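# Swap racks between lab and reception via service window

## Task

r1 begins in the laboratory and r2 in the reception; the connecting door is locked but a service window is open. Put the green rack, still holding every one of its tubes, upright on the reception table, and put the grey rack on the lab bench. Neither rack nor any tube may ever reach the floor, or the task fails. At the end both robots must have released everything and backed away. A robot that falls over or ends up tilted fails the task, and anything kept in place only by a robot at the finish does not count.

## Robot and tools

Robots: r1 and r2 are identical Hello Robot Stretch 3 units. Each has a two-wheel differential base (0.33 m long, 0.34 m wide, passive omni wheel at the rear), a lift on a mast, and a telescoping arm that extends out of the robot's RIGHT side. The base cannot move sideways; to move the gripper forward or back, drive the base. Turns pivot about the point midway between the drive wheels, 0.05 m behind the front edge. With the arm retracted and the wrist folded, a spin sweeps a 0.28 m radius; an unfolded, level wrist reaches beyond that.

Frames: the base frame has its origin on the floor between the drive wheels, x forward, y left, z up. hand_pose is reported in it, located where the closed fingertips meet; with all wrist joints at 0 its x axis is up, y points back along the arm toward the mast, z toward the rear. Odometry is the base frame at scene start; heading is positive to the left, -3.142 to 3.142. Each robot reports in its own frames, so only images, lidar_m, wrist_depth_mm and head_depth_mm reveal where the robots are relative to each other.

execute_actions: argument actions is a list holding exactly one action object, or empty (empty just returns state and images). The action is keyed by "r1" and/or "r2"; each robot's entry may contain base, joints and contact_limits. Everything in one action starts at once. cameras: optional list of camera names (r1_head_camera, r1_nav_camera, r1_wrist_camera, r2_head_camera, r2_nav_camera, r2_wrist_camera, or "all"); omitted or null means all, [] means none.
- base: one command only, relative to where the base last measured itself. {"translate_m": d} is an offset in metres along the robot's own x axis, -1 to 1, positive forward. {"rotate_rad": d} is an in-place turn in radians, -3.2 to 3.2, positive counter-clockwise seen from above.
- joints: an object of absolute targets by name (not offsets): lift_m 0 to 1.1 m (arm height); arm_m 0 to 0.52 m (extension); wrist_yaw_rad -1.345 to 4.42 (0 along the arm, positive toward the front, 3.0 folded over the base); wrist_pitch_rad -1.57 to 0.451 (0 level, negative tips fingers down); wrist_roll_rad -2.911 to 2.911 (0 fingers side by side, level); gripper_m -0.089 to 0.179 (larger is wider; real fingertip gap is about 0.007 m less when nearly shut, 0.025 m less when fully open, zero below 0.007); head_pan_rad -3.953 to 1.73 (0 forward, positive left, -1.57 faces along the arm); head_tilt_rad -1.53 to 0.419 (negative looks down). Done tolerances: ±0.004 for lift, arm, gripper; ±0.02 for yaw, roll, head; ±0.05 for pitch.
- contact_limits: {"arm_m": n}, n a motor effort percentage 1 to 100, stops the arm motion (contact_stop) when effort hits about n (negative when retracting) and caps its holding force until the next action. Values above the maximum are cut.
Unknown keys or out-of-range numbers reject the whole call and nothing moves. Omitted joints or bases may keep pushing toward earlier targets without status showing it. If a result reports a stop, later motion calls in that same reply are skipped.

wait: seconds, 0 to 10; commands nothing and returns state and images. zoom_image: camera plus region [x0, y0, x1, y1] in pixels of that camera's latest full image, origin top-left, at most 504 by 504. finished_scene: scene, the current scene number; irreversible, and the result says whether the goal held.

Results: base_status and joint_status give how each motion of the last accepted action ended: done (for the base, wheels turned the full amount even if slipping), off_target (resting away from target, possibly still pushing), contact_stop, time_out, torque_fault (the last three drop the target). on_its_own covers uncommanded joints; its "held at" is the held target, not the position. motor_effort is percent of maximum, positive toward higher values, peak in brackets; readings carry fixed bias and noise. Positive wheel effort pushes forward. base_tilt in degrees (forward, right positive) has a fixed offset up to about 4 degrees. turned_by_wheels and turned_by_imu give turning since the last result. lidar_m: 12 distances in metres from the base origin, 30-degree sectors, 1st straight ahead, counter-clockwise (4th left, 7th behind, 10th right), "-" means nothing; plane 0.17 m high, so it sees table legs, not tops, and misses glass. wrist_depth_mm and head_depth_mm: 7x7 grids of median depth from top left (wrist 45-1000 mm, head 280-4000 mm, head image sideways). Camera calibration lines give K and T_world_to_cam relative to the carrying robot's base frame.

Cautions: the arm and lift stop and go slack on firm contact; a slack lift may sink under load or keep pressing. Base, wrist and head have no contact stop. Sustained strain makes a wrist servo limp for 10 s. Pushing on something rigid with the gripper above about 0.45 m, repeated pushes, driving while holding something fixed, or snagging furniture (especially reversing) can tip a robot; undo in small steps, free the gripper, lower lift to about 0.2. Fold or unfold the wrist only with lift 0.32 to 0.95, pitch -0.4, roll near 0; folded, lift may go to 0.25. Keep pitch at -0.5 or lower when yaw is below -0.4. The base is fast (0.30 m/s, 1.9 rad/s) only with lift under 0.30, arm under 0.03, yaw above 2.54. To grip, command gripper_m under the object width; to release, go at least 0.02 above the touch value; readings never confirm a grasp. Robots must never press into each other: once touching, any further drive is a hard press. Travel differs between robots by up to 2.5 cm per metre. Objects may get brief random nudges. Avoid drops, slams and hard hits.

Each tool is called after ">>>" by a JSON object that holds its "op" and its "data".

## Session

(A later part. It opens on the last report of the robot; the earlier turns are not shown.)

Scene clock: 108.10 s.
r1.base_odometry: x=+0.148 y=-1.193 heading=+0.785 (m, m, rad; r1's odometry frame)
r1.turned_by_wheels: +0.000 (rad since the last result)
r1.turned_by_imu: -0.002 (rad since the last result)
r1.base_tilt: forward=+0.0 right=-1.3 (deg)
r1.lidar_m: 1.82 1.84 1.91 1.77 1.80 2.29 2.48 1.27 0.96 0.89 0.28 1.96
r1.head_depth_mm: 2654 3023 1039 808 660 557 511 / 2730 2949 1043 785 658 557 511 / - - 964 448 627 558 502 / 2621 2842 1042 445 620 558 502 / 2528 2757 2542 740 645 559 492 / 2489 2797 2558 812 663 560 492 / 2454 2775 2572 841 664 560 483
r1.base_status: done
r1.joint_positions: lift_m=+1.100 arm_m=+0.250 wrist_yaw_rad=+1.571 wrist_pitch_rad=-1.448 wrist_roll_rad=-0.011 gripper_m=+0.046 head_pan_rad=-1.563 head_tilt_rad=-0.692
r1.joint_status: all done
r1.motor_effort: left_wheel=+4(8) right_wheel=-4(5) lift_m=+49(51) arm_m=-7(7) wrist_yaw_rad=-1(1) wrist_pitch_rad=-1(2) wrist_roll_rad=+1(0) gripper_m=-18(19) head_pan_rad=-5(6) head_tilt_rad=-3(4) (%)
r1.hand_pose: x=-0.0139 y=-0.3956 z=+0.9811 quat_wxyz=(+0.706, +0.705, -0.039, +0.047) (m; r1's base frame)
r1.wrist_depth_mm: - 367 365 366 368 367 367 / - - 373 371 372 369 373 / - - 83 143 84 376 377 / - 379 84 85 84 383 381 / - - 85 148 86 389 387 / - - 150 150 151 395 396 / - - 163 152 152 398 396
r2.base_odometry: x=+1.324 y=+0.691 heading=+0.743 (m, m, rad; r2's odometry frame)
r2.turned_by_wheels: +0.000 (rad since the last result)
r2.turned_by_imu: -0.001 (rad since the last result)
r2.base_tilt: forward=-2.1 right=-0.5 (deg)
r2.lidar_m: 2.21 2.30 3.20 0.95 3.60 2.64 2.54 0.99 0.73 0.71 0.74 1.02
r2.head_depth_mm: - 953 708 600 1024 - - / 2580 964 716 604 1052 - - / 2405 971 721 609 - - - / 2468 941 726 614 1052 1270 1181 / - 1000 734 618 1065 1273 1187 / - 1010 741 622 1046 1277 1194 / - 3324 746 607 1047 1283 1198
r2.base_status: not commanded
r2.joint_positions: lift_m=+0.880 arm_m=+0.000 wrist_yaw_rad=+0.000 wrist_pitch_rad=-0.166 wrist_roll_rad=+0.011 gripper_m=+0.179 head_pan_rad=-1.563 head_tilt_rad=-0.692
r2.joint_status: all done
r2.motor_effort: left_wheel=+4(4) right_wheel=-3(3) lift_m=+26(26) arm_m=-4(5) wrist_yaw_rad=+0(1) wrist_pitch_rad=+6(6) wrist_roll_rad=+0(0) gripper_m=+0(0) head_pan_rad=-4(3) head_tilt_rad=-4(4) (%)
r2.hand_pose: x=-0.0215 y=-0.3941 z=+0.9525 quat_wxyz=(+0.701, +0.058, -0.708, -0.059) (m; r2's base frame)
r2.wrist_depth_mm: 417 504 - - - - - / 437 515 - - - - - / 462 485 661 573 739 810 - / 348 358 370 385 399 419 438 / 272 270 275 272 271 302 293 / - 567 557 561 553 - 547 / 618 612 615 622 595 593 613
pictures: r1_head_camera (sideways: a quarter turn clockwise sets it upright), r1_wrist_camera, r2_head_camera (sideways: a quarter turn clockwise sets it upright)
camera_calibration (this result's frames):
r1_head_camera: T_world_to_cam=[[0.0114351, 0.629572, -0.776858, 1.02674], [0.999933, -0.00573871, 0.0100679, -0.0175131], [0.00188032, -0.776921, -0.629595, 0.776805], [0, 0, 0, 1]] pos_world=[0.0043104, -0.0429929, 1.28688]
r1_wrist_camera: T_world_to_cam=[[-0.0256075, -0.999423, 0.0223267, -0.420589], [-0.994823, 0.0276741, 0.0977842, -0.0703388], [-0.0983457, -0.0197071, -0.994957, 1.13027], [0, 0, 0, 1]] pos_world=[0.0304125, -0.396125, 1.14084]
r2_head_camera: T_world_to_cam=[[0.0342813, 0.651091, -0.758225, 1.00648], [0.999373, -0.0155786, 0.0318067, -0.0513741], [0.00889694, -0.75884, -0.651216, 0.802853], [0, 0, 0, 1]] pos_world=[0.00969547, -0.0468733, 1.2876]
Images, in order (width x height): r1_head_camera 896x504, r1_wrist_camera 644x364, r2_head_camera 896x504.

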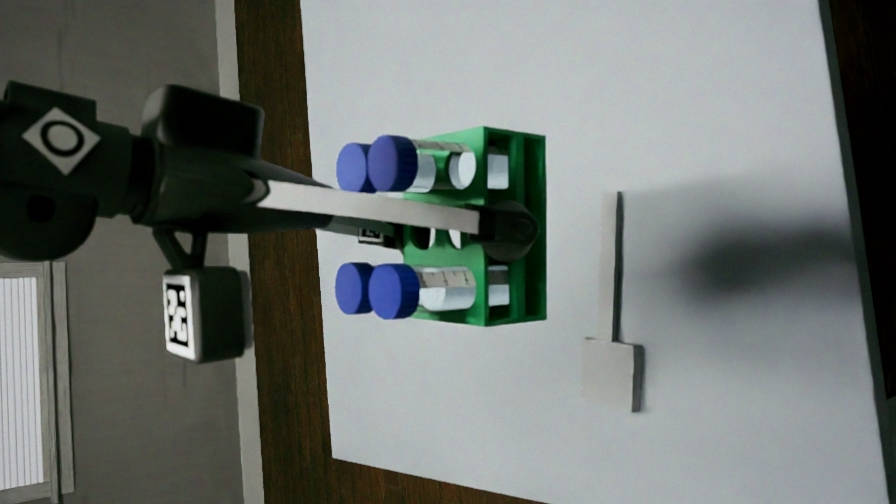

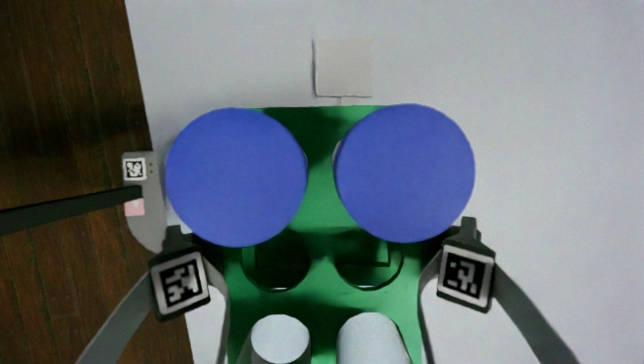

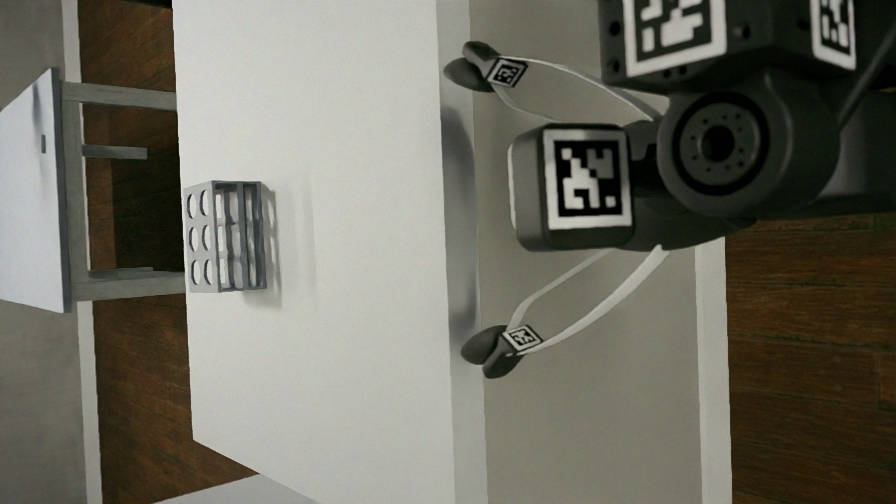

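>>> {"op": "execute_actions", "data": {"actions": [{"r1":{"base":{"translate_m":1.0},"joints":{"arm_m":0.1,"wrist_yaw_rad":0}},"r2":{"base":{"translate_m":-0.36},"joints":{"arm_m":0.08,"lift_m":1.09}}}], "cameras": []}}

>>> {"op": "execute_actions", "data": {"actions": [{"r1":{"base":{"translate_m":0.38}},"r2":{"joints":{"wrist_pitch_rad":-1.45}}}], "cameras": []}}

>>> {"op": "execute_actions", "data": {"actions": [{"r1":{"base":{"rotate_rad":1.655}}}], "cameras": []}}

>>> {"op": "execute_actions", "data": {"actions": [{"r1":{"base":{"translate_m":-0.24}}}]}}

Scene clock: 119.80 s.
r1.base_odometry: x=+0.855 y=-0.486 heading=+0.785 (m, m, rad; r1's odometry frame)
r1.turned_by_wheels: +0.000 (rad since the last result)
r1.turned_by_imu: -0.002 (rad since the last result)
r1.base_tilt: forward=+0.0 right=-1.4 (deg)
r1.lidar_m: 0.83 0.84 1.07 1.88 1.91 2.42 2.23 0.83 1.13 2.86 1.33 0.89
r1.head_depth_mm: - - 2526 1961 1601 1358 1172 / - - 2585 1904 1646 1275 1175 / - - - - 356 302 1128 / 2420 2771 - - 356 308 1131 / 2453 2741 2562 1971 1655 1367 1178 / 2398 2739 2575 1970 1618 1366 1180 / 2386 2687 2541 1988 1610 1364 1179
r1.base_status: done
r1.joint_positions: lift_m=+1.100 arm_m=+0.100 wrist_yaw_rad=+0.002 wrist_pitch_rad=-1.448 wrist_roll_rad=-0.011 gripper_m=+0.046 head_pan_rad=-1.563 head_tilt_rad=-0.692
r1.joint_status: all done
r1.motor_effort: left_wheel=+4(8) right_wheel=-3(3) lift_m=+49(49) arm_m=-7(9) wrist_yaw_rad=-2(3) wrist_pitch_rad=-1(1) wrist_roll_rad=+1(1) gripper_m=-19(19) head_pan_rad=-5(4) head_tilt_rad=-3(4) (%)
r1.hand_pose: x=-0.0216 y=-0.2528 z=+0.9811 quat_wxyz=(+0.533, +0.471, -0.526, -0.466) (m; r1's base frame)
r1.wrist_depth_mm: - - - - - - - / - - - - - - - / - - 83 143 83 - - / - - 84 85 84 - - / - - 85 148 86 - - / - - 150 151 151 - - / - - 163 152 152 - -
r2.base_odometry: x=+1.059 y=+0.447 heading=+0.743 (m, m, rad; r2's odometry frame)
r2.turned_by_wheels: +0.000 (rad since the last result)
r2.turned_by_imu: -0.002 (rad since the last result)
r2.base_tilt: forward=-2.1 right=-0.6 (deg)
r2.lidar_m: 2.57 2.67 1.07 0.96 3.08 2.27 2.19 0.98 0.73 0.70 0.73 1.02
r2.head_depth_mm: - - 687 601 1045 1262 1166 / - - 663 605 1042 1272 1176 / - - - 609 1040 1265 1180 / 2290 900 704 612 1041 1264 1186 / 2514 940 733 600 1039 1268 1193 / 2559 962 741 603 1033 1280 1196 / - 3366 748 608 1037 1278 1200
r2.base_status: done
r2.joint_positions: lift_m=+1.090 arm_m=+0.080 wrist_yaw_rad=+0.000 wrist_pitch_rad=-0.166 wrist_roll_rad=+0.011 gripper_m=+0.179 head_pan_rad=-1.563 head_tilt_rad=-0.692
r2.joint_status: all done
r2.motor_effort: left_wheel=+4(5) right_wheel=-3(8) lift_m=+26(25) arm_m=+6(6) wrist_yaw_rad=-1(0) wrist_pitch_rad=+6(6) wrist_roll_rad=+0(0) gripper_m=+0(0) head_pan_rad=-3(3) head_tilt_rad=-4(4) (%)
r2.hand_pose: x=-0.0215 y=-0.4734 z=+1.1625 quat_wxyz=(+0.701, +0.058, -0.708, -0.059) (m; r2's base frame)
r2.wrist_depth_mm: - - - - - 433 332 / - - - - - 425 346 / - - - - - 422 376 / - - - - - 406 395 / 659 603 658 669 679 410 422 / - 490 507 519 530 - 451 / 400 409 406 421 423 488 483
pictures: none
No camera images: the call's "cameras" was empty. Leave "cameras" out to get every camera's image.

Scene clock: 124.93 s.
r1.base_odometry: x=+1.123 y=-0.217 heading=+0.785 (m, m, rad; r1's odometry frame)
r1.turned_by_wheels: +0.000 (rad since the last result)
r1.turned_by_imu: -0.001 (rad since the last result)
r1.base_tilt: forward=-0.2 right=-1.4 (deg)
r1.lidar_m: 0.46 0.46 0.59 1.21 1.95 2.48 1.20 1.40 3.02 2.81 0.73 0.49
r1.head_depth_mm: - - 2523 1961 1607 1361 1173 / - - 2607 1898 1654 1273 1173 / - - - - 356 302 1133 / 2408 2742 - - 355 308 1136 / 2398 2703 2532 1977 1661 1362 1174 / 2383 2659 2574 1968 1612 1364 1180 / 2282 2283 2106 1867 1594 1360 1177
r1.base_status: done
r1.joint_positions: lift_m=+1.100 arm_m=+0.100 wrist_yaw_rad=+0.002 wrist_pitch_rad=-1.448 wrist_roll_rad=-0.011 gripper_m=+0.046 head_pan_rad=-1.563 head_tilt_rad=-0.692
r1.joint_status: not commanded
r1.motor_effort: left_wheel=+3(9) right_wheel=-2(1) lift_m=+49(49) arm_m=-7(7) wrist_yaw_rad=-2(1) wrist_pitch_rad=-1(1) wrist_roll_rad=+1(0) gripper_m=-19(19) head_pan_rad=-5(5) head_tilt_rad=-4(4) (%)
r1.hand_pose: x=-0.0216 y=-0.2528 z=+0.9811 quat_wxyz=(+0.533, +0.471, -0.526, -0.466) (m; r1's base frame)
r1.wrist_depth_mm: 718 - - - - - - / 700 - - - - - - / 680 990 83 143 83 - - / 663 896 84 84 84 - - / 637 874 85 148 86 - - / 632 798 151 150 151 - - / 608 935 162 152 152 - -
r2.base_odometry: x=+1.059 y=+0.447 heading=+0.743 (m, m, rad; r2's odometry frame)
r2.turned_by_wheels: +0.000 (rad since the last result)
r2.turned_by_imu: -0.001 (rad since the last result)
r2.base_tilt: forward=-2.2 right=-0.6 (deg)
r2.lidar_m: 2.56 2.68 1.07 0.96 3.08 2.26 2.19 0.98 0.73 0.71 0.74 1.02
r2.head_depth_mm: - - 686 600 1042 1256 1169 / - - - - 1103 1266 1170 / - - - - 1099 1263 1175 / 1659 988 729 635 1068 1260 1188 / 2530 999 734 601 1042 1270 1187 / 2581 2294 742 604 1010 1286 1193 / - 3363 748 608 1037 1290 1196
r2.base_status: not commanded
r2.joint_positions: lift_m=+1.090 arm_m=+0.080 wrist_yaw_rad=+0.000 wrist_pitch_rad=-1.446 wrist_roll_rad=+0.011 gripper_m=+0.179 head_pan_rad=-1.563 head_tilt_rad=-0.692
r2.joint_status: all done
r2.motor_effort: left_wheel=+4(3) right_wheel=-3(3) lift_m=+26(25) arm_m=+6(6) wrist_yaw_rad=-1(1) wrist_pitch_rad=-1(6) wrist_roll_rad=+1(0) gripper_m=+0(0) head_pan_rad=-3(3) head_tilt_rad=-4(4) (%)
r2.hand_pose: x=-0.0216 y=-0.2327 z=+0.9713 quat_wxyz=(+0.527, +0.465, -0.533, -0.471) (m; r2's base frame)
r2.wrist_depth_mm: - - - 965 909 877 825 / - - - - - - - / - - - - - - - / - - - - - - - / - - - - - - - / - - - - - - - / - - - - - - -
pictures: none
No camera images: the call's "cameras" was empty. Leave "cameras" out to get every camera's image.

Scene clock: 128.50 s.
r1.base_odometry: x=+1.123 y=-0.217 heading=+2.440 (m, m, rad; r1's odometry frame)
r1.turned_by_wheels: +1.655 (rad since the last result)
r1.turned_by_imu: +1.672 (rad since the last result)
r1.base_tilt: forward=-0.1 right=-1.4 (deg)
r1.lidar_m: 1.54 1.99 2.66 1.20 2.50 2.95 2.00 0.66 0.48 0.46 0.47 0.63
r1.head_depth_mm: - - 763 590 482 416 1091 / - - 779 573 496 398 1088 / - - - - 356 302 1074 / 2819 407 - - 359 308 1056 / 355 400 463 537 625 795 1046 / 361 406 461 535 637 789 1035 / 360 404 459 532 634 782 1023
r1.base_status: done
r1.joint_positions: lift_m=+1.100 arm_m=+0.100 wrist_yaw_rad=+0.002 wrist_pitch_rad=-1.448 wrist_roll_rad=-0.011 gripper_m=+0.046 head_pan_rad=-1.563 head_tilt_rad=-0.692
r1.joint_status: not commanded
r1.motor_effort: left_wheel=-3(8) right_wheel=+4(7) lift_m=+49(49) arm_m=-7(7) wrist_yaw_rad=-2(2) wrist_pitch_rad=-1(1) wrist_roll_rad=+1(0) gripper_m=-19(20) head_pan_rad=-5(5) head_tilt_rad=-4(4) (%)
r1.hand_pose: x=-0.0216 y=-0.2528 z=+0.9811 quat_wxyz=(+0.533, +0.471, -0.526, -0.466) (m; r1's base frame)
r1.wrist_depth_mm: 402 419 435 230 231 231 233 / 624 670 721 233 235 236 236 / - - 83 143 83 237 238 / - - 84 85 85 241 243 / - - 85 148 85 - - / - - 150 151 151 - - / - - 163 152 152 - -
r2.base_odometry: x=+1.059 y=+0.447 heading=+0.743 (m, m, rad; r2's odometry frame)
r2.turned_by_wheels: +0.000 (rad since the last result)
r2.turned_by_imu: -0.001 (rad since the last result)
r2.base_tilt: forward=-2.1 right=-0.5 (deg)
r2.lidar_m: 2.57 2.67 1.06 0.96 3.08 2.26 2.20 0.98 0.73 0.71 0.73 1.02
r2.head_depth_mm: - - 685 601 1043 1264 1175 / - - - - 1107 1261 1172 / - - - - 1103 1259 1183 / 2476 988 730 634 1070 1262 1182 / 2522 994 734 600 1034 1271 1193 / 2563 2259 742 602 1011 1294 1197 / - 3364 748 609 1037 1282 1204
r2.base_status: not commanded
r2.joint_positions: lift_m=+1.090 arm_m=+0.080 wrist_yaw_rad=+0.000 wrist_pitch_rad=-1.446 wrist_roll_rad=+0.011 gripper_m=+0.179 head_pan_rad=-1.563 head_tilt_rad=-0.692
r2.joint_status: not commanded
r2.motor_effort: left_wheel=+4(4) right_wheel=-3(3) lift_m=+26(26) arm_m=+6(6) wrist_yaw_rad=+0(0) wrist_pitch_rad=-1(2) wrist_roll_rad=+0(0) gripper_m=+0(0) head_pan_rad=-3(3) head_tilt_rad=-4(4) (%)
r2.hand_pose: x=-0.0216 y=-0.2327 z=+0.9713 quat_wxyz=(+0.527, +0.465, -0.533, -0.471) (m; r2's base frame)
r2.wrist_depth_mm: - - - 1000 942 891 860 / - - - - - - - / - - - - - - - / - - - - - - - / - - - - - - - / - - - - - - - / - - - - - - -
pictures: none
No camera images: the call's "cameras" was empty. Leave "cameras" out to get every camera's image.

Scene clock: 132.07 s.
r1.base_odometry: x=+1.307 y=-0.372 heading=+2.440 (m, m, rad; r1's odometry frame)
r1.turned_by_wheels: +0.000 (rad since the last result)
r1.turned_by_imu: -0.001 (rad since the last result)
r1.base_tilt: forward=+0.0 right=-1.5 (deg)
r1.lidar_m: 1.56 2.23 2.98 1.19 1.71 2.69 2.03 0.67 0.48 0.46 0.48 0.64
r1.head_depth_mm: - - 762 591 482 418 1094 / - - 780 573 496 399 1095 / - - - - 355 302 1091 / 889 3386 - - 356 308 1073 / 2310 2222 766 594 498 415 1062 / - 3564 770 595 485 412 1048 / - 3591 804 596 486 409 1042
r1.base_status: done
r1.joint_positions: lift_m=+1.100 arm_m=+0.100 wrist_yaw_rad=+0.002 wrist_pitch_rad=-1.448 wrist_roll_rad=-0.011 gripper_m=+0.046 head_pan_rad=-1.563 head_tilt_rad=-0.692
r1.joint_status: not commanded
r1.motor_effort: left_wheel=-3(8) right_wheel=+5(5) lift_m=+49(49) arm_m=-7(7) wrist_yaw_rad=-2(2) wrist_pitch_rad=-1(1) wrist_roll_rad=+1(0) gripper_m=-18(19) head_pan_rad=-5(5) head_tilt_rad=-2(4) (%)
r1.hand_pose: x=-0.0216 y=-0.2528 z=+0.9811 quat_wxyz=(+0.533, +0.471, -0.526, -0.466) (m; r1's base frame)
r1.wrist_depth_mm: 228 229 230 231 231 231 231 / 233 233 233 234 234 235 236 / 236 236 83 143 83 238 238 / 239 238 84 85 84 240 242 / 242 241 85 148 86 - - / - - 151 151 150 - - / - - 163 152 152 - -
r2.base_odometry: x=+1.059 y=+0.447 heading=+0.743 (m, m, rad; r2's odometry frame)
r2.turned_by_wheels: +0.000 (rad since the last result)
r2.turned_by_imu: -0.001 (rad since the last result)
r2.base_tilt: forward=-2.1 right=-0.6 (deg)
r2.lidar_m: 2.56 2.68 1.06 0.96 3.10 2.26 2.20 0.98 0.73 0.70 0.73 1.02
r2.head_depth_mm: - - 686 599 1043 1265 1170 / - - - - 1105 1269 1174 / - - - - 1101 1269 1179 / 902 919 731 635 1073 1263 1184 / 2516 997 735 600 1042 1274 1194 / 2560 2284 742 604 1012 1288 1194 / - 3342 746 607 1033 1289 1200
r2.base_status: not commanded
r2.joint_positions: lift_m=+1.090 arm_m=+0.080 wrist_yaw_rad=+0.000 wrist_pitch_rad=-1.446 wrist_roll_rad=+0.011 gripper_m=+0.179 head_pan_rad=-1.563 head_tilt_rad=-0.692
r2.joint_status: not commanded
r2.motor_effort: left_wheel=+3(4) right_wheel=-4(3) lift_m=+26(26) arm_m=+6(6) wrist_yaw_rad=+0(0) wrist_pitch_rad=-1(1) wrist_roll_rad=+0(0) gripper_m=+0(0) head_pan_rad=-3(3) head_tilt_rad=-4(4) (%)
r2.hand_pose: x=-0.0216 y=-0.2327 z=+0.9713 quat_wxyz=(+0.527, +0.465, -0.533, -0.471) (m; r2's base frame)
r2.wrist_depth_mm: - - - - 941 928 858 / - - - - - - - / - - - - - - - / - - - - - - - / - - - - - - - / - - - - - - - / - - - - - - -
pictures: r1_head_camera (sideways: a quarter turn clockwise sets it upright), r1_nav_camera (sideways: a quarter turn counterclockwise sets it upright), r1_wrist_camera, r2_head_camera (sideways: a quarter turn clockwise sets it upright), r2_nav_camera (sideways: a quarter turn counterclockwise sets it upright), r2_wrist_camera
camera_calibration (this result's frames):
r1_head_camera: T_world_to_cam=[[0.0114982, 0.62957, -0.776858, 1.02674], [0.999932, -0.00583896, 0.0100679, -0.0175131], [0.00180243, -0.776922, -0.629595, 0.776805], [0, 0, 0, 1]] pos_world=[0.00430608, -0.0429928, 1.28688]
r1_nav_camera: T_world_to_cam=[[-0.00988086, -0.662816, 0.748717, -0.930865], [-0.999939, 0.0103134, -0.00406607, 0.0579893], [-0.0050268, -0.748711, -0.662877, 0.823656], [0, 0, 0, 1]] pos_world=[0.0529283, -0.000909487, 1.24317]
r1_wrist_camera: T_world_to_cam=[[-0.99946, 0.024095, 0.022336, -0.0403555], [0.0261766, 0.994828, 0.0981443, 0.18423], [-0.0198557, 0.098676, -0.994922, 1.16391], [0, 0, 0, 1]] pos_world=[-0.0220459, -0.297155, 1.14082]
r2_head_camera: T_world_to_cam=[[0.0342853, 0.65109, -0.758226, 1.00648], [0.999373, -0.0155848, 0.0318067, -0.0513741], [0.00889224, -0.75884, -0.651216, 0.802853], [0, 0, 0, 1]] pos_world=[0.00969518, -0.0468734, 1.2876]
r2_nav_camera: T_world_to_cam=[[-0.0541244, -0.623435, 0.779999, -0.968889], [-0.997288, -0.00527009, -0.0734143, 0.145827], [0.0498797, -0.781857, -0.621459, 0.76216], [0, 0, 0, 1]] pos_world=[0.0549742, -0.0073707, 1.24009]
r2_wrist_camera: T_world_to_cam=[[-0.998565, -0.0285852, 0.0452948, -0.0839577], [-0.024669, 0.996094, 0.0847778, 0.175014], [-0.0475413, 0.0835388, -0.99537, 1.1499], [0, 0, 0, 1]] pos_world=[-0.0248521, -0.272792, 1.13354]
Images, in order (width x height): r1_head_camera 896x504, r1_nav_camera 672x504, r1_wrist_camera 644x364, r2_head_camera 896x504, r2_nav_camera 672x504, r2_wrist_camera 644x364.

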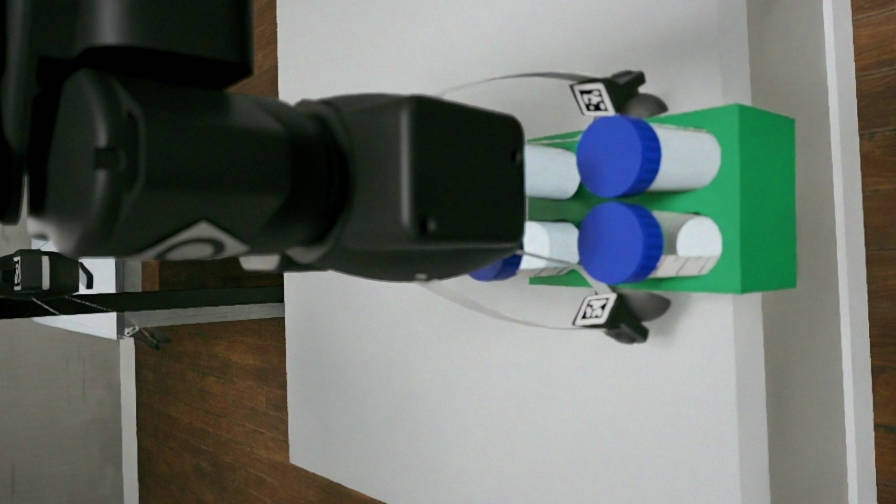

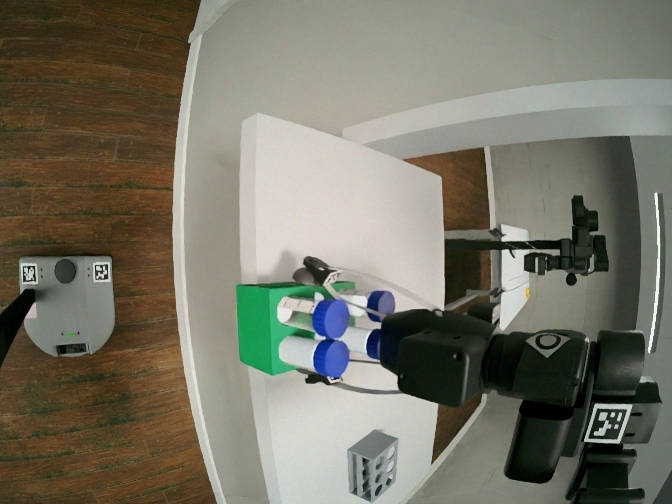

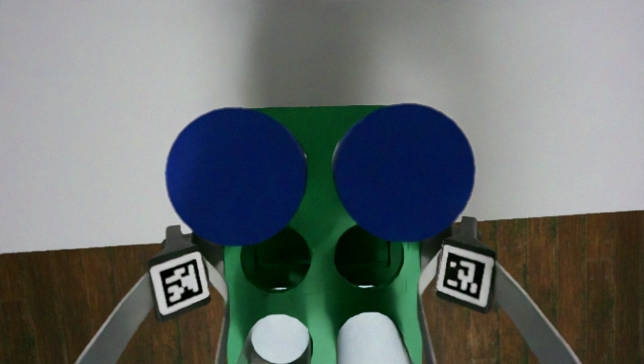

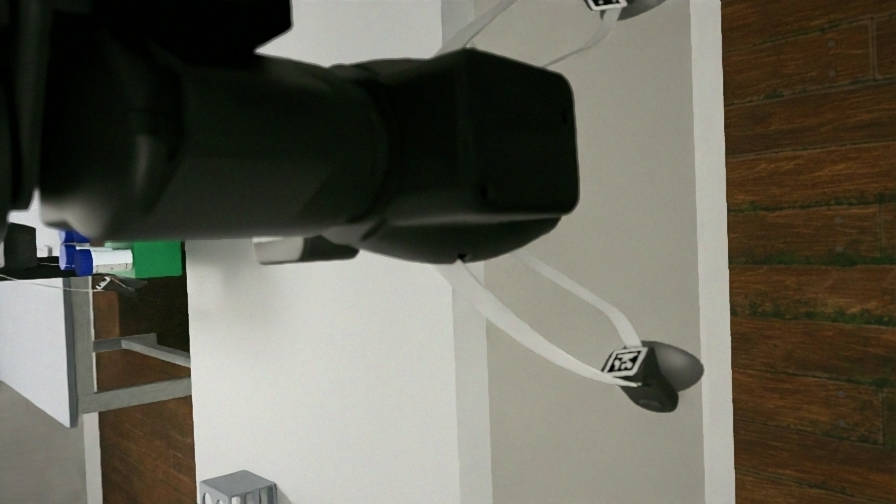

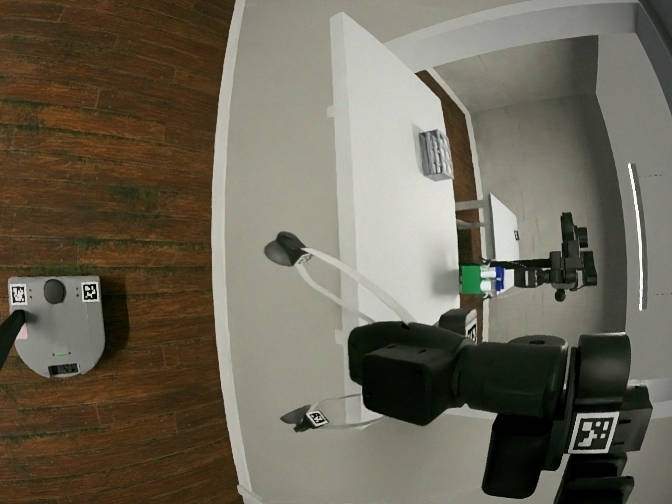

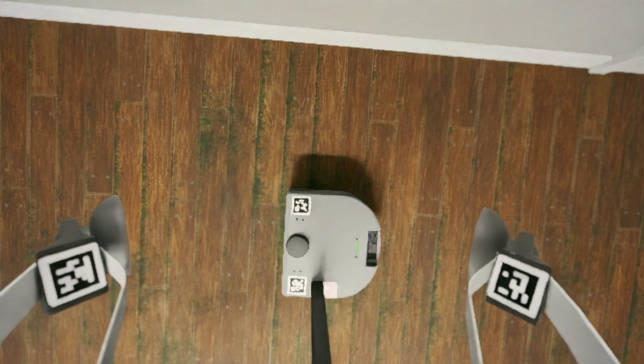

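>>> {"op": "execute_actions", "data": {"actions": [{"r1":{"joints":{"arm_m":0.52}}}], "cameras": []}}

>>> {"op": "execute_actions", "data": {"actions": [{"r1":{"joints":{"lift_m":1.067}}}], "cameras": []}}

>>> {"op": "execute_actions", "data": {"actions": [{"r1":{"joints":{"gripper_m":0.179}}}], "cameras": ["r1_wrist_camera"]}}

>>> {"op": "execute_actions", "data": {"actions": [{"r1":{"joints":{"arm_m":0.32,"lift_m":1.095}},"r2":{"joints":{"arm_m":0.3}}}], "cameras": []}}

>>> {"op": "execute_actions", "data": {"actions": [{"r1":{"base":{"translate_m":-0.15},"joints":{"wrist_yaw_rad":1.57}},"r2":{"joints":{"arm_m":0.4}}}]}}

Scene clock: 136.70 s.
r1.base_odometry: x=+1.307 y=-0.372 heading=+2.440 (m, m, rad; r1's odometry frame)
r1.turned_by_wheels: +0.000 (rad since the last result)
r1.turned_by_imu: -0.001 (rad since the last result)
r1.base_tilt: forward=+0.0 right=-1.3 (deg)
r1.lidar_m: 1.55 2.24 2.99 1.19 1.71 2.70 2.03 0.67 0.48 0.46 0.48 0.64
r1.head_depth_mm: - 3563 763 591 482 417 1090 / - 3186 765 591 483 417 1093 / 2408 3246 706 592 483 417 1086 / 845 677 654 593 484 418 1075 / 2302 2244 767 593 484 415 1066 / - 3592 769 595 484 411 1049 / - 3638 806 596 486 409 1041
r1.base_status: not commanded
r1.joint_positions: lift_m=+1.100 arm_m=+0.520 wrist_yaw_rad=+0.000 wrist_pitch_rad=-1.449 wrist_roll_rad=-0.011 gripper_m=+0.046 head_pan_rad=-1.563 head_tilt_rad=-0.692
r1.joint_status: all done
r1.motor_effort: left_wheel=-3(3) right_wheel=+3(5) lift_m=+49(49) arm_m=+7(8) wrist_yaw_rad=+0(3) wrist_pitch_rad=-1(1) wrist_roll_rad=+1(1) gripper_m=-18(18) head_pan_rad=-4(5) head_tilt_rad=-3(3) (%)
r1.hand_pose: x=-0.0216 y=-0.6718 z=+0.9811 quat_wxyz=(+0.532, +0.471, -0.526, -0.466) (m; r1's base frame)
r1.wrist_depth_mm: 228 229 229 229 229 230 232 / 232 231 232 233 233 233 234 / 234 235 83 143 83 237 237 / 237 237 84 85 85 240 239 / 240 240 85 148 85 243 243 / 245 244 150 151 151 246 248 / 246 248 163 152 152 250 250
r2.base_odometry: x=+1.059 y=+0.447 heading=+0.743 (m, m, rad; r2's odometry frame)
r2.turned_by_wheels: +0.000 (rad since the last result)
r2.turned_by_imu: -0.001 (rad since the last result)
r2.base_tilt: forward=-2.1 right=-0.6 (deg)
r2.lidar_m: 2.57 2.67 1.06 0.96 3.10 2.26 2.19 0.98 0.73 0.70 0.73 1.02
r2.head_depth_mm: - - 685 600 1043 1257 1169 / - - - - 1106 1266 1180 / - - - - 1104 1265 1181 / 500 608 593 633 1067 1265 1190 / 2509 994 708 600 1041 1275 1186 / 2581 2278 740 604 1011 1288 1195 / - 3336 749 608 1036 1280 1201
r2.base_status: not commanded
r2.joint_positions: lift_m=+1.090 arm_m=+0.080 wrist_yaw_rad=+0.000 wrist_pitch_rad=-1.446 wrist_roll_rad=+0.011 gripper_m=+0.179 head_pan_rad=-1.563 head_tilt_rad=-0.692
r2.joint_status: not commanded
r2.motor_effort: left_wheel=+3(3) right_wheel=-3(3) lift_m=+25(26) arm_m=+6(7) wrist_yaw_rad=+0(0) wrist_pitch_rad=-1(1) wrist_roll_rad=+0(0) gripper_m=+0(0) head_pan_rad=-3(3) head_tilt_rad=-4(4) (%)
r2.hand_pose: x=-0.0216 y=-0.2327 z=+0.9713 quat_wxyz=(+0.527, +0.465, -0.533, -0.471) (m; r2's base frame)
r2.wrist_depth_mm: - - - 981 936 895 874 / - - - - - - - / - - - - - - - / - - - - - - - / - - - - - - - / - - - - - - - / - - - - - - -
pictures: none
No camera images: the call's "cameras" was empty. Leave "cameras" out to get every camera's image.

Scene clock: 137.80 s.
r1.base_odometry: x=+1.307 y=-0.372 heading=+2.440 (m, m, rad; r1's odometry frame)
r1.turned_by_wheels: +0.000 (rad since the last result)
r1.turned_by_imu: +0.000 (rad since the last result)
r1.base_tilt: forward=+0.0 right=-1.3 (deg)
r1.lidar_m: 1.56 2.23 2.98 1.19 1.71 2.70 2.03 0.67 0.48 0.46 0.48 0.64
r1.head_depth_mm: - 3579 763 592 483 417 1093 / - 3216 765 591 483 417 1094 / 2197 3179 705 593 483 417 1088 / 869 3033 656 593 484 417 1076 / 2310 2242 768 593 484 415 1061 / - 3623 767 593 485 411 1052 / - 3609 803 595 485 409 1042
r1.base_status: not commanded
r1.joint_positions: lift_m=+1.067 arm_m=+0.520 wrist_yaw_rad=+0.000 wrist_pitch_rad=-1.449 wrist_roll_rad=-0.011 gripper_m=+0.046 head_pan_rad=-1.563 head_tilt_rad=-0.692
r1.joint_status: all done
r1.motor_effort: left_wheel=-3(3) right_wheel=+4(3) lift_m=+36(44) arm_m=+7(7) wrist_yaw_rad=+0(0) wrist_pitch_rad=-1(1) wrist_roll_rad=+1(0) gripper_m=-19(19) head_pan_rad=-5(5) head_tilt_rad=-3(4) (%)
r1.hand_pose: x=-0.0216 y=-0.6718 z=+0.9485 quat_wxyz=(+0.532, +0.471, -0.526, -0.466) (m; r1's base frame)
r1.wrist_depth_mm: 196 197 198 198 199 199 198 / 199 199 200 201 201 200 201 / 202 201 83 143 83 204 204 / 205 205 84 84 84 206 207 / 207 208 85 148 85 210 210 / 211 211 150 151 150 213 214 / 214 213 162 152 152 216 217
r2.base_odometry: x=+1.059 y=+0.447 heading=+0.743 (m, m, rad; r2's odometry frame)
r2.turned_by_wheels: +0.000 (rad since the last result)
r2.turned_by_imu: +0.000 (rad since the last result)
r2.base_tilt: forward=-2.1 right=-0.5 (deg)
r2.lidar_m: 2.56 2.68 1.07 0.96 3.08 2.26 2.19 0.99 0.73 0.70 0.73 1.02
r2.head_depth_mm: - - 684 600 1042 1263 1176 / - - - - 1103 1269 1173 / - - - - 1104 1265 1175 / 516 582 605 634 1071 1263 1191 / 2192 997 684 599 1042 1272 1193 / 2546 2281 739 603 1008 1289 1198 / - 3412 746 610 1034 1281 1197
r2.base_status: not commanded
r2.joint_positions: lift_m=+1.090 arm_m=+0.080 wrist_yaw_rad=+0.000 wrist_pitch_rad=-1.446 wrist_roll_rad=+0.011 gripper_m=+0.179 head_pan_rad=-1.563 head_tilt_rad=-0.692
r2.joint_status: not commanded
r2.motor_effort: left_wheel=+3(4) right_wheel=-3(3) lift_m=+25(26) arm_m=+6(6) wrist_yaw_rad=+0(0) wrist_pitch_rad=-1(1) wrist_roll_rad=+0(0) gripper_m=+0(0) head_pan_rad=-3(3) head_tilt_rad=-4(4) (%)
r2.hand_pose: x=-0.0216 y=-0.2327 z=+0.9713 quat_wxyz=(+0.527, +0.465, -0.533, -0.471) (m; r2's base frame)
r2.wrist_depth_mm: - - - 997 978 900 852 / - - - - - - - / - - - - - - - / - - - - - - - / - - - - - - - / - - - - - - - / - - - - - - -
pictures: none
No camera images: the call's "cameras" was empty. Leave "cameras" out to get every camera's image.

Scene clock: 139.63 s.
r1.base_odometry: x=+1.307 y=-0.372 heading=+2.440 (m, m, rad; r1's odometry frame)
r1.turned_by_wheels: +0.000 (rad since the last result)
r1.turned_by_imu: +0.000 (rad since the last result)
r1.base_tilt: forward=-0.1 right=-1.4 (deg)
r1.lidar_m: 1.56 2.23 2.99 1.19 1.71 2.69 2.03 0.67 0.48 0.46 0.48 0.64
r1.head_depth_mm: - 3511 762 591 483 418 1093 / - 3212 764 591 483 417 1092 / 2203 3292 705 591 483 418 1087 / 868 3042 656 593 484 418 1077 / 2304 2227 765 594 485 415 1061 / - 3587 769 595 485 411 1050 / - 3574 804 597 485 410 1040
r1.base_status: not commanded
r1.joint_positions: lift_m=+1.067 arm_m=+0.520 wrist_yaw_rad=+0.000 wrist_pitch_rad=-1.451 wrist_roll_rad=-0.011 gripper_m=+0.179 head_pan_rad=-1.563 head_tilt_rad=-0.692
r1.joint_status: all done
r1.motor_effort: left_wheel=-3(3) right_wheel=+5(4) lift_m=+36(36) arm_m=+8(8) wrist_yaw_rad=+0(1) wrist_pitch_rad=+0(1) wrist_roll_rad=+1(0) gripper_m=+1(92) head_pan_rad=-5(5) head_tilt_rad=-3(3) (%)
r1.hand_pose: x=-0.0216 y=-0.6713 z=+0.9485 quat_wxyz=(+0.532, +0.472, -0.526, -0.467) (m; r1's base frame)
r1.wrist_depth_mm: 196 197 197 198 199 199 199 / 199 200 200 200 201 202 203 / 202 202 84 143 84 204 205 / 203 206 85 85 85 207 207 / 207 209 86 148 148 210 210 / - 211 181 151 181 213 - / 215 214 163 153 154 217 217
r2.base_odometry: x=+1.059 y=+0.447 heading=+0.743 (m, m, rad; r2's odometry frame)
r2.turned_by_wheels: +0.000 (rad since the last result)
r2.turned_by_imu: +0.000 (rad since the last result)
r2.base_tilt: forward=-2.1 right=-0.6 (deg)
r2.lidar_m: 2.57 2.68 1.07 0.96 3.09 2.26 2.19 0.98 0.73 0.71 0.74 1.02
r2.head_depth_mm: - - 688 599 1042 1266 1167 / - - - - 1103 1267 1178 / - - - - 1102 1256 1177 / 513 588 603 633 1070 1264 1186 / 2174 997 684 600 1042 1274 1194 / 2574 2288 741 602 1009 1287 1197 / - 3388 748 607 1039 1282 1201
r2.base_status: not commanded
r2.joint_positions: lift_m=+1.090 arm_m=+0.080 wrist_yaw_rad=+0.000 wrist_pitch_rad=-1.446 wrist_roll_rad=+0.011 gripper_m=+0.179 head_pan_rad=-1.563 head_tilt_rad=-0.692
r2.joint_status: not commanded
r2.motor_effort: left_wheel=+4(5) right_wheel=-3(4) lift_m=+25(26) arm_m=+6(5) wrist_yaw_rad=+0(1) wrist_pitch_rad=-1(1) wrist_roll_rad=+0(0) gripper_m=+0(0) head_pan_rad=-3(3) head_tilt_rad=-4(4) (%)
r2.hand_pose: x=-0.0216 y=-0.2327 z=+0.9713 quat_wxyz=(+0.527, +0.465, -0.533, -0.471) (m; r2's base frame)
r2.wrist_depth_mm: - - - - 934 896 886 / - - - - - - - / - - - - - - - / - - - - - - - / - - - - - - - / - - - - - - - / - - - - - - -
pictures: r1_wrist_camera
camera_calibration (this result's frames):
r1_wrist_camera: T_world_to_cam=[[-0.99942, 0.0256567, 0.0223918, -0.0285577], [0.0277798, 0.994567, 0.100325, 0.60162], [-0.0196962, 0.100889, -0.994703, 1.17407], [0, 0, 0, 1]] pos_world=[-0.0221294, -0.716068, 1.10813]
Images, in order (width x height): r1_wrist_camera 644x364.

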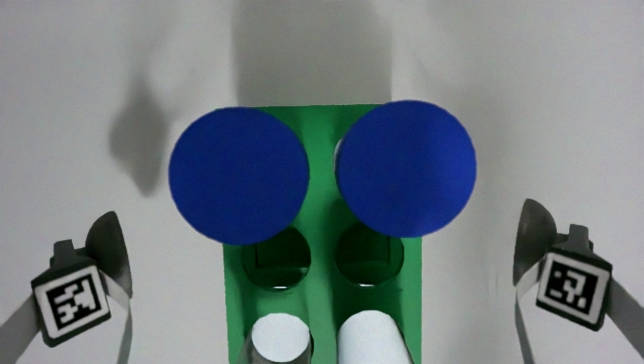

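Scene clock: 142.50 s.
r1.base_odometry: x=+1.307 y=-0.372 heading=+2.440 (m, m, rad; r1's odometry frame)
r1.turned_by_wheels: +0.000 (rad since the last result)
r1.turned_by_imu: -0.001 (rad since the last result)
r1.base_tilt: forward=+0.0 right=-1.4 (deg)
r1.lidar_m: 1.56 2.23 2.97 1.19 1.71 2.69 2.03 0.68 0.48 0.46 0.48 0.64
r1.head_depth_mm: - 3537 763 590 483 418 1091 / 2288 3295 796 591 483 417 1091 / - 3101 705 593 483 417 1092 / 678 - 656 593 484 418 1078 / 2826 2188 769 594 485 416 1061 / - 3606 768 595 485 412 1049 / - 3574 802 595 485 409 1039
r1.base_status: not commanded
r1.joint_positions: lift_m=+1.095 arm_m=+0.320 wrist_yaw_rad=+0.000 wrist_pitch_rad=-1.451 wrist_roll_rad=-0.011 gripper_m=+0.179 head_pan_rad=-1.563 head_tilt_rad=-0.692
r1.joint_status: all done
r1.motor_effort: left_wheel=-3(3) right_wheel=+4(4) lift_m=+45(47) arm_m=-7(5) wrist_yaw_rad=+0(0) wrist_pitch_rad=+0(0) wrist_roll_rad=+0(1) gripper_m=+0(0) head_pan_rad=-5(5) head_tilt_rad=-3(4) (%)
r1.hand_pose: x=-0.0216 y=-0.4722 z=+0.9762 quat_wxyz=(+0.532, +0.472, -0.526, -0.467) (m; r1's base frame)
r1.wrist_depth_mm: 224 225 224 225 225 226 227 / 227 226 228 228 229 229 228 / 230 230 231 231 233 233 234 / 233 234 233 234 236 235 236 / 235 236 237 237 237 239 240 / - 241 241 242 242 242 - / 244 245 244 245 244 246 246
r2.base_odometry: x=+1.059 y=+0.447 heading=+0.743 (m, m, rad; r2's odometry frame)
r2.turned_by_wheels: +0.000 (rad since the last result)
r2.turned_by_imu: +0.000 (rad since the last result)
r2.base_tilt: forward=-2.1 right=-0.5 (deg)
r2.lidar_m: 2.56 2.67 1.06 0.96 3.08 2.26 2.19 0.98 0.73 0.70 0.73 1.02
r2.head_depth_mm: - 2974 709 602 1046 1262 1174 / - 962 742 604 1040 1265 1174 / - - 693 609 1041 1263 1179 / 695 - 611 614 1041 1264 1183 / 2509 995 736 601 1039 1269 1189 / 2551 2297 741 601 1037 1276 1198 / - 3325 745 607 1033 1286 1197
r2.base_status: not commanded
r2.joint_positions: lift_m=+1.090 arm_m=+0.300 wrist_yaw_rad=+0.000 wrist_pitch_rad=-1.447 wrist_roll_rad=+0.011 gripper_m=+0.179 head_pan_rad=-1.563 head_tilt_rad=-0.692
r2.joint_status: all done
r2.motor_effort: left_wheel=+3(3) right_wheel=-3(3) lift_m=+25(25) arm_m=+7(7) wrist_yaw_rad=-1(0) wrist_pitch_rad=-1(1) wrist_roll_rad=+0(0) gripper_m=+0(0) head_pan_rad=-3(3) head_tilt_rad=-4(4) (%)
r2.hand_pose: x=-0.0216 y=-0.4524 z=+0.9713 quat_wxyz=(+0.527, +0.465, -0.533, -0.471) (m; r2's base frame)
r2.wrist_depth_mm: 216 220 165 166 225 228 231 / 223 224 225 227 229 232 234 / 223 226 226 231 231 237 238 / - - - 233 235 236 241 / - - - - - - - / - - - - - - - / - - - - - - -
pictures: none
No camera images: the call's "cameras" was empty. Leave "cameras" out to get every camera's image.

Scene clock: 145.40 s.
r1.base_odometry: x=+1.421 y=-0.469 heading=+2.440 (m, m, rad; r1's odometry frame)
r1.turned_by_wheels: +0.000 (rad since the last result)
r1.turned_by_imu: -0.001 (rad since the last result)
r1.base_tilt: forward=-0.1 right=-1.4 (deg)
r1.lidar_m: 1.57 2.39 3.17 1.21 1.23 2.54 2.04 0.68 0.49 0.47 0.48 0.64
r1.head_depth_mm: - 3567 762 539 481 426 1097 / - 3350 763 591 483 422 1097 / - - 766 593 483 418 1094 / 2297 3182 766 594 484 418 1085 / 2541 2189 728 595 485 418 1075 / 642 3061 651 595 485 418 1062 / - 3587 770 596 486 416 1048
r1.base_status: done
r1.joint_positions: lift_m=+1.095 arm_m=+0.320 wrist_yaw_rad=+1.568 wrist_pitch_rad=-1.451 wrist_roll_rad=-0.010 gripper_m=+0.179 head_pan_rad=-1.563 head_tilt_rad=-0.692
r1.joint_status: all done
r1.motor_effort: left_wheel=-3(8) right_wheel=+4(5) lift_m=+45(45) arm_m=-7(7) wrist_yaw_rad=+2(0) wrist_pitch_rad=+0(0) wrist_roll_rad=+0(0) gripper_m=+0(1) head_pan_rad=-5(6) head_tilt_rad=-3(4) (%)
r1.hand_pose: x=-0.0146 y=-0.4656 z=+0.9762 quat_wxyz=(+0.706, +0.705, -0.039, +0.045) (m; r1's base frame)
r1.wrist_depth_mm: 225 226 226 225 225 226 196 / 226 228 228 228 229 229 229 / 230 231 231 233 232 233 233 / 234 234 235 234 234 234 236 / 236 237 237 237 238 238 238 / - 241 242 241 241 242 - / 244 244 244 245 244 246 246
r2.base_odometry: x=+1.059 y=+0.447 heading=+0.743 (m, m, rad; r2's odometry frame)
r2.turned_by_wheels: +0.000 (rad since the last result)
r2.turned_by_imu: +0.000 (rad since the last result)
r2.base_tilt: forward=-2.1 right=-0.5 (deg)
r2.lidar_m: 2.56 2.67 1.07 0.96 3.09 2.26 2.19 0.99 0.73 0.70 0.73 1.02
r2.head_depth_mm: - 2961 709 599 1045 1260 1172 / - 962 691 605 1045 1262 1173 / - 924 695 609 1038 1262 1180 / 2473 640 605 613 1039 1265 1180 / 2158 991 707 600 1039 1279 1185 / 686 876 742 602 1036 1280 1195 / - 3338 747 608 1036 1281 1204
r2.base_status: not commanded
r2.joint_positions: lift_m=+1.090 arm_m=+0.400 wrist_yaw_rad=+0.000 wrist_pitch_rad=-1.447 wrist_roll_rad=+0.011 gripper_m=+0.179 head_pan_rad=-1.563 head_tilt_rad=-0.692
r2.joint_status: all done
r2.motor_effort: left_wheel=+4(4) right_wheel=-3(3) lift_m=+26(26) arm_m=+7(6) wrist_yaw_rad=+0(0) wrist_pitch_rad=-1(1) wrist_roll_rad=+0(0) gripper_m=+0(0) head_pan_rad=-3(3) head_tilt_rad=-4(3) (%)
r2.hand_pose: x=-0.0216 y=-0.5524 z=+0.9713 quat_wxyz=(+0.527, +0.465, -0.533, -0.471) (m; r2's base frame)
r2.wrist_depth_mm: 215 220 164 166 225 227 231 / 219 223 168 169 229 233 233 / 222 223 168 172 233 236 237 / 225 110 110 111 234 237 241 / 227 232 234 236 239 241 244 / - 233 236 240 242 - 246 / - - - - - - -
pictures: r1_head_camera (sideways: a quarter turn clockwise sets it upright), r1_nav_camera (sideways: a quarter turn counterclockwise sets it upright), r1_wrist_camera, r2_head_camera (sideways: a quarter turn clockwise sets it upright), r2_nav_camera (sideways: a quarter turn counterclockwise sets it upright), r2_wrist_camera
camera_calibration (this result's frames):
r1_head_camera: T_world_to_cam=[[0.0115725, 0.629569, -0.776858, 1.02674], [0.999932, -0.00595697, 0.0100679, -0.0175131], [0.00171074, -0.776922, -0.629595, 0.776806], [0, 0, 0, 1]] pos_world=[0.00430101, -0.0429925, 1.28688]
r1_nav_camera: T_world_to_cam=[[-0.00995908, -0.662815, 0.748717, -0.930865], [-0.999937, 0.0104315, -0.00406606, 0.0579893], [-0.00511516, -0.748711, -0.662877, 0.823657], [0, 0, 0, 1]] pos_world=[0.0529282, -0.000914996, 1.24317]
r1_wrist_camera: T_world_to_cam=[[-0.0284978, -0.999344, 0.0223497, -0.49047], [-0.994484, 0.0306029, 0.100326, -0.0696898], [-0.100944, -0.0193673, -0.994704, 1.12383], [0, 0, 0, 1]] pos_world=[0.0301607, -0.46625, 1.13583]
r2_head_camera: T_world_to_cam=[[0.0343001, 0.65109, -0.758225, 1.00648], [0.999372, -0.0156075, 0.0318067, -0.0513741], [0.00887505, -0.75884, -0.651216, 0.802853], [0, 0, 0, 1]] pos_world=[0.00969412, -0.0468735, 1.2876]
r2_nav_camera: T_world_to_cam=[[-0.0541385, -0.623434, 0.779999, -0.968888], [-0.997288, -0.00524749, -0.0734143, 0.145827], [0.049862, -0.781858, -0.621459, 0.76216], [0, 0, 0, 1]] pos_world=[0.054974, -0.0073718, 1.24009]
r2_wrist_camera: T_world_to_cam=[[-0.998565, -0.0286264, 0.0452605, -0.0930851], [-0.0246561, 0.995993, 0.0859673, 0.492244], [-0.0475401, 0.084728, -0.995269, 1.17716], [0, 0, 0, 1]] pos_world=[-0.0248527, -0.592674, 1.13348]
Images, in order (width x height): r1_head_camera 896x504, r1_nav_camera 672x504, r1_wrist_camera 644x364, r2_head_camera 896x504, r2_nav_camera 672x504, r2_wrist_camera 644x364.

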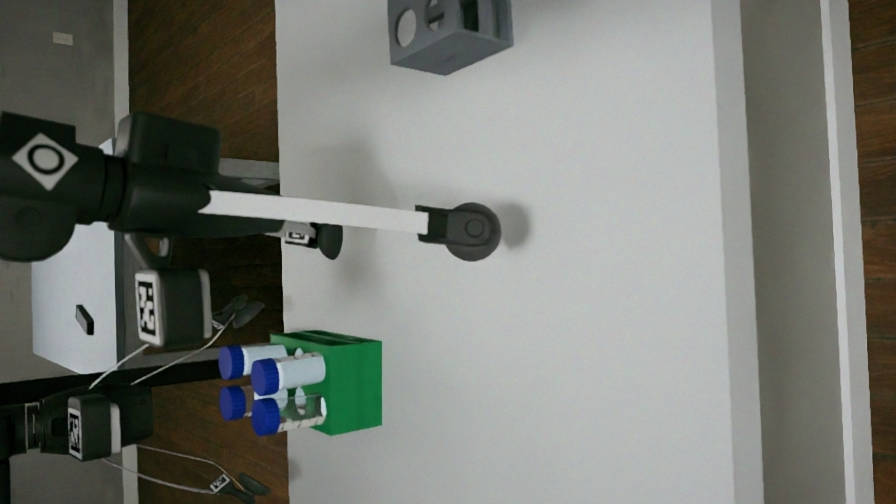

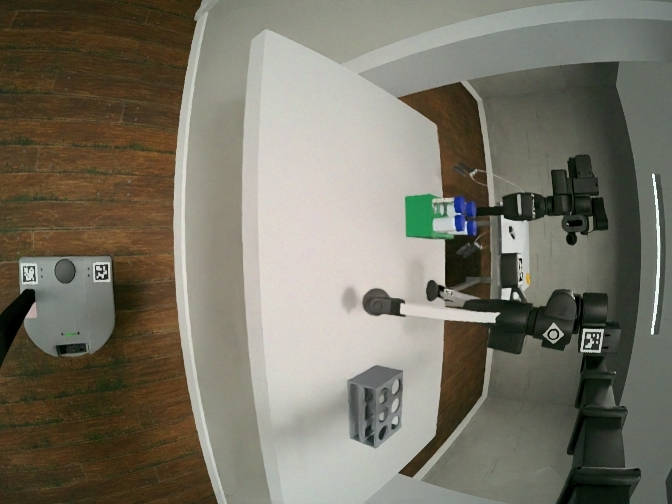

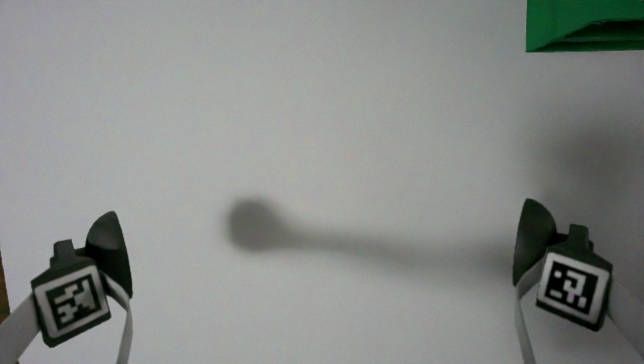

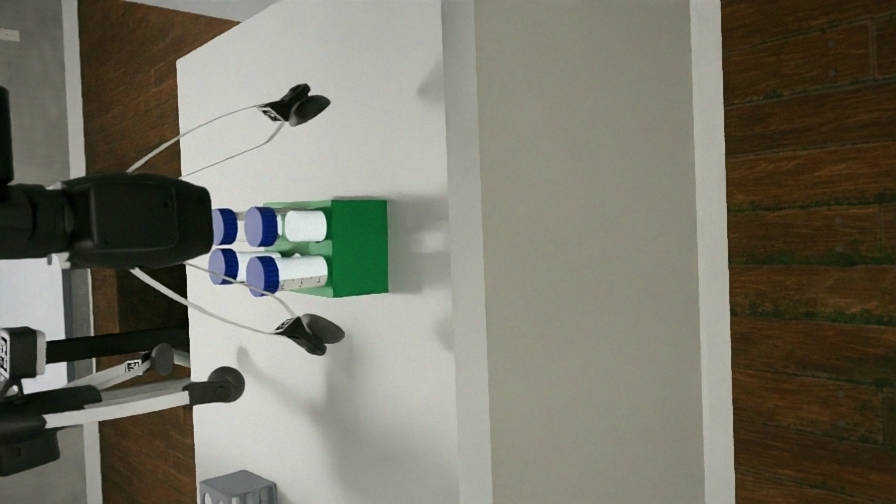

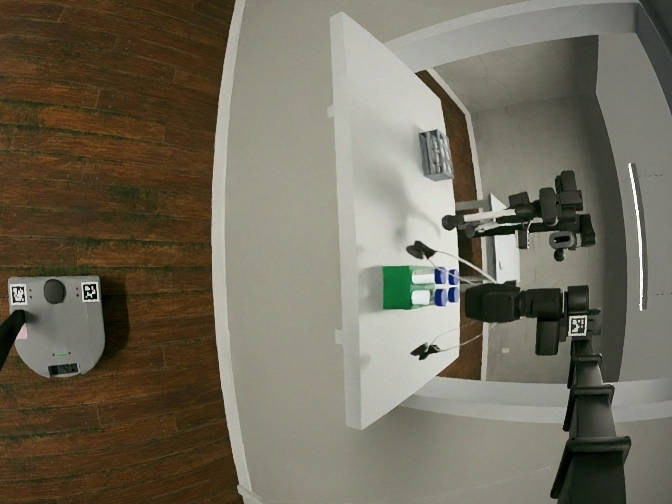

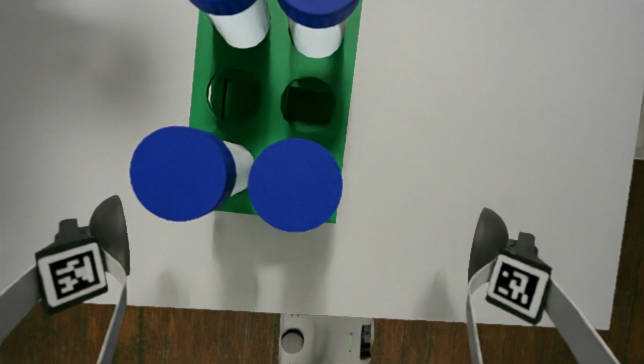

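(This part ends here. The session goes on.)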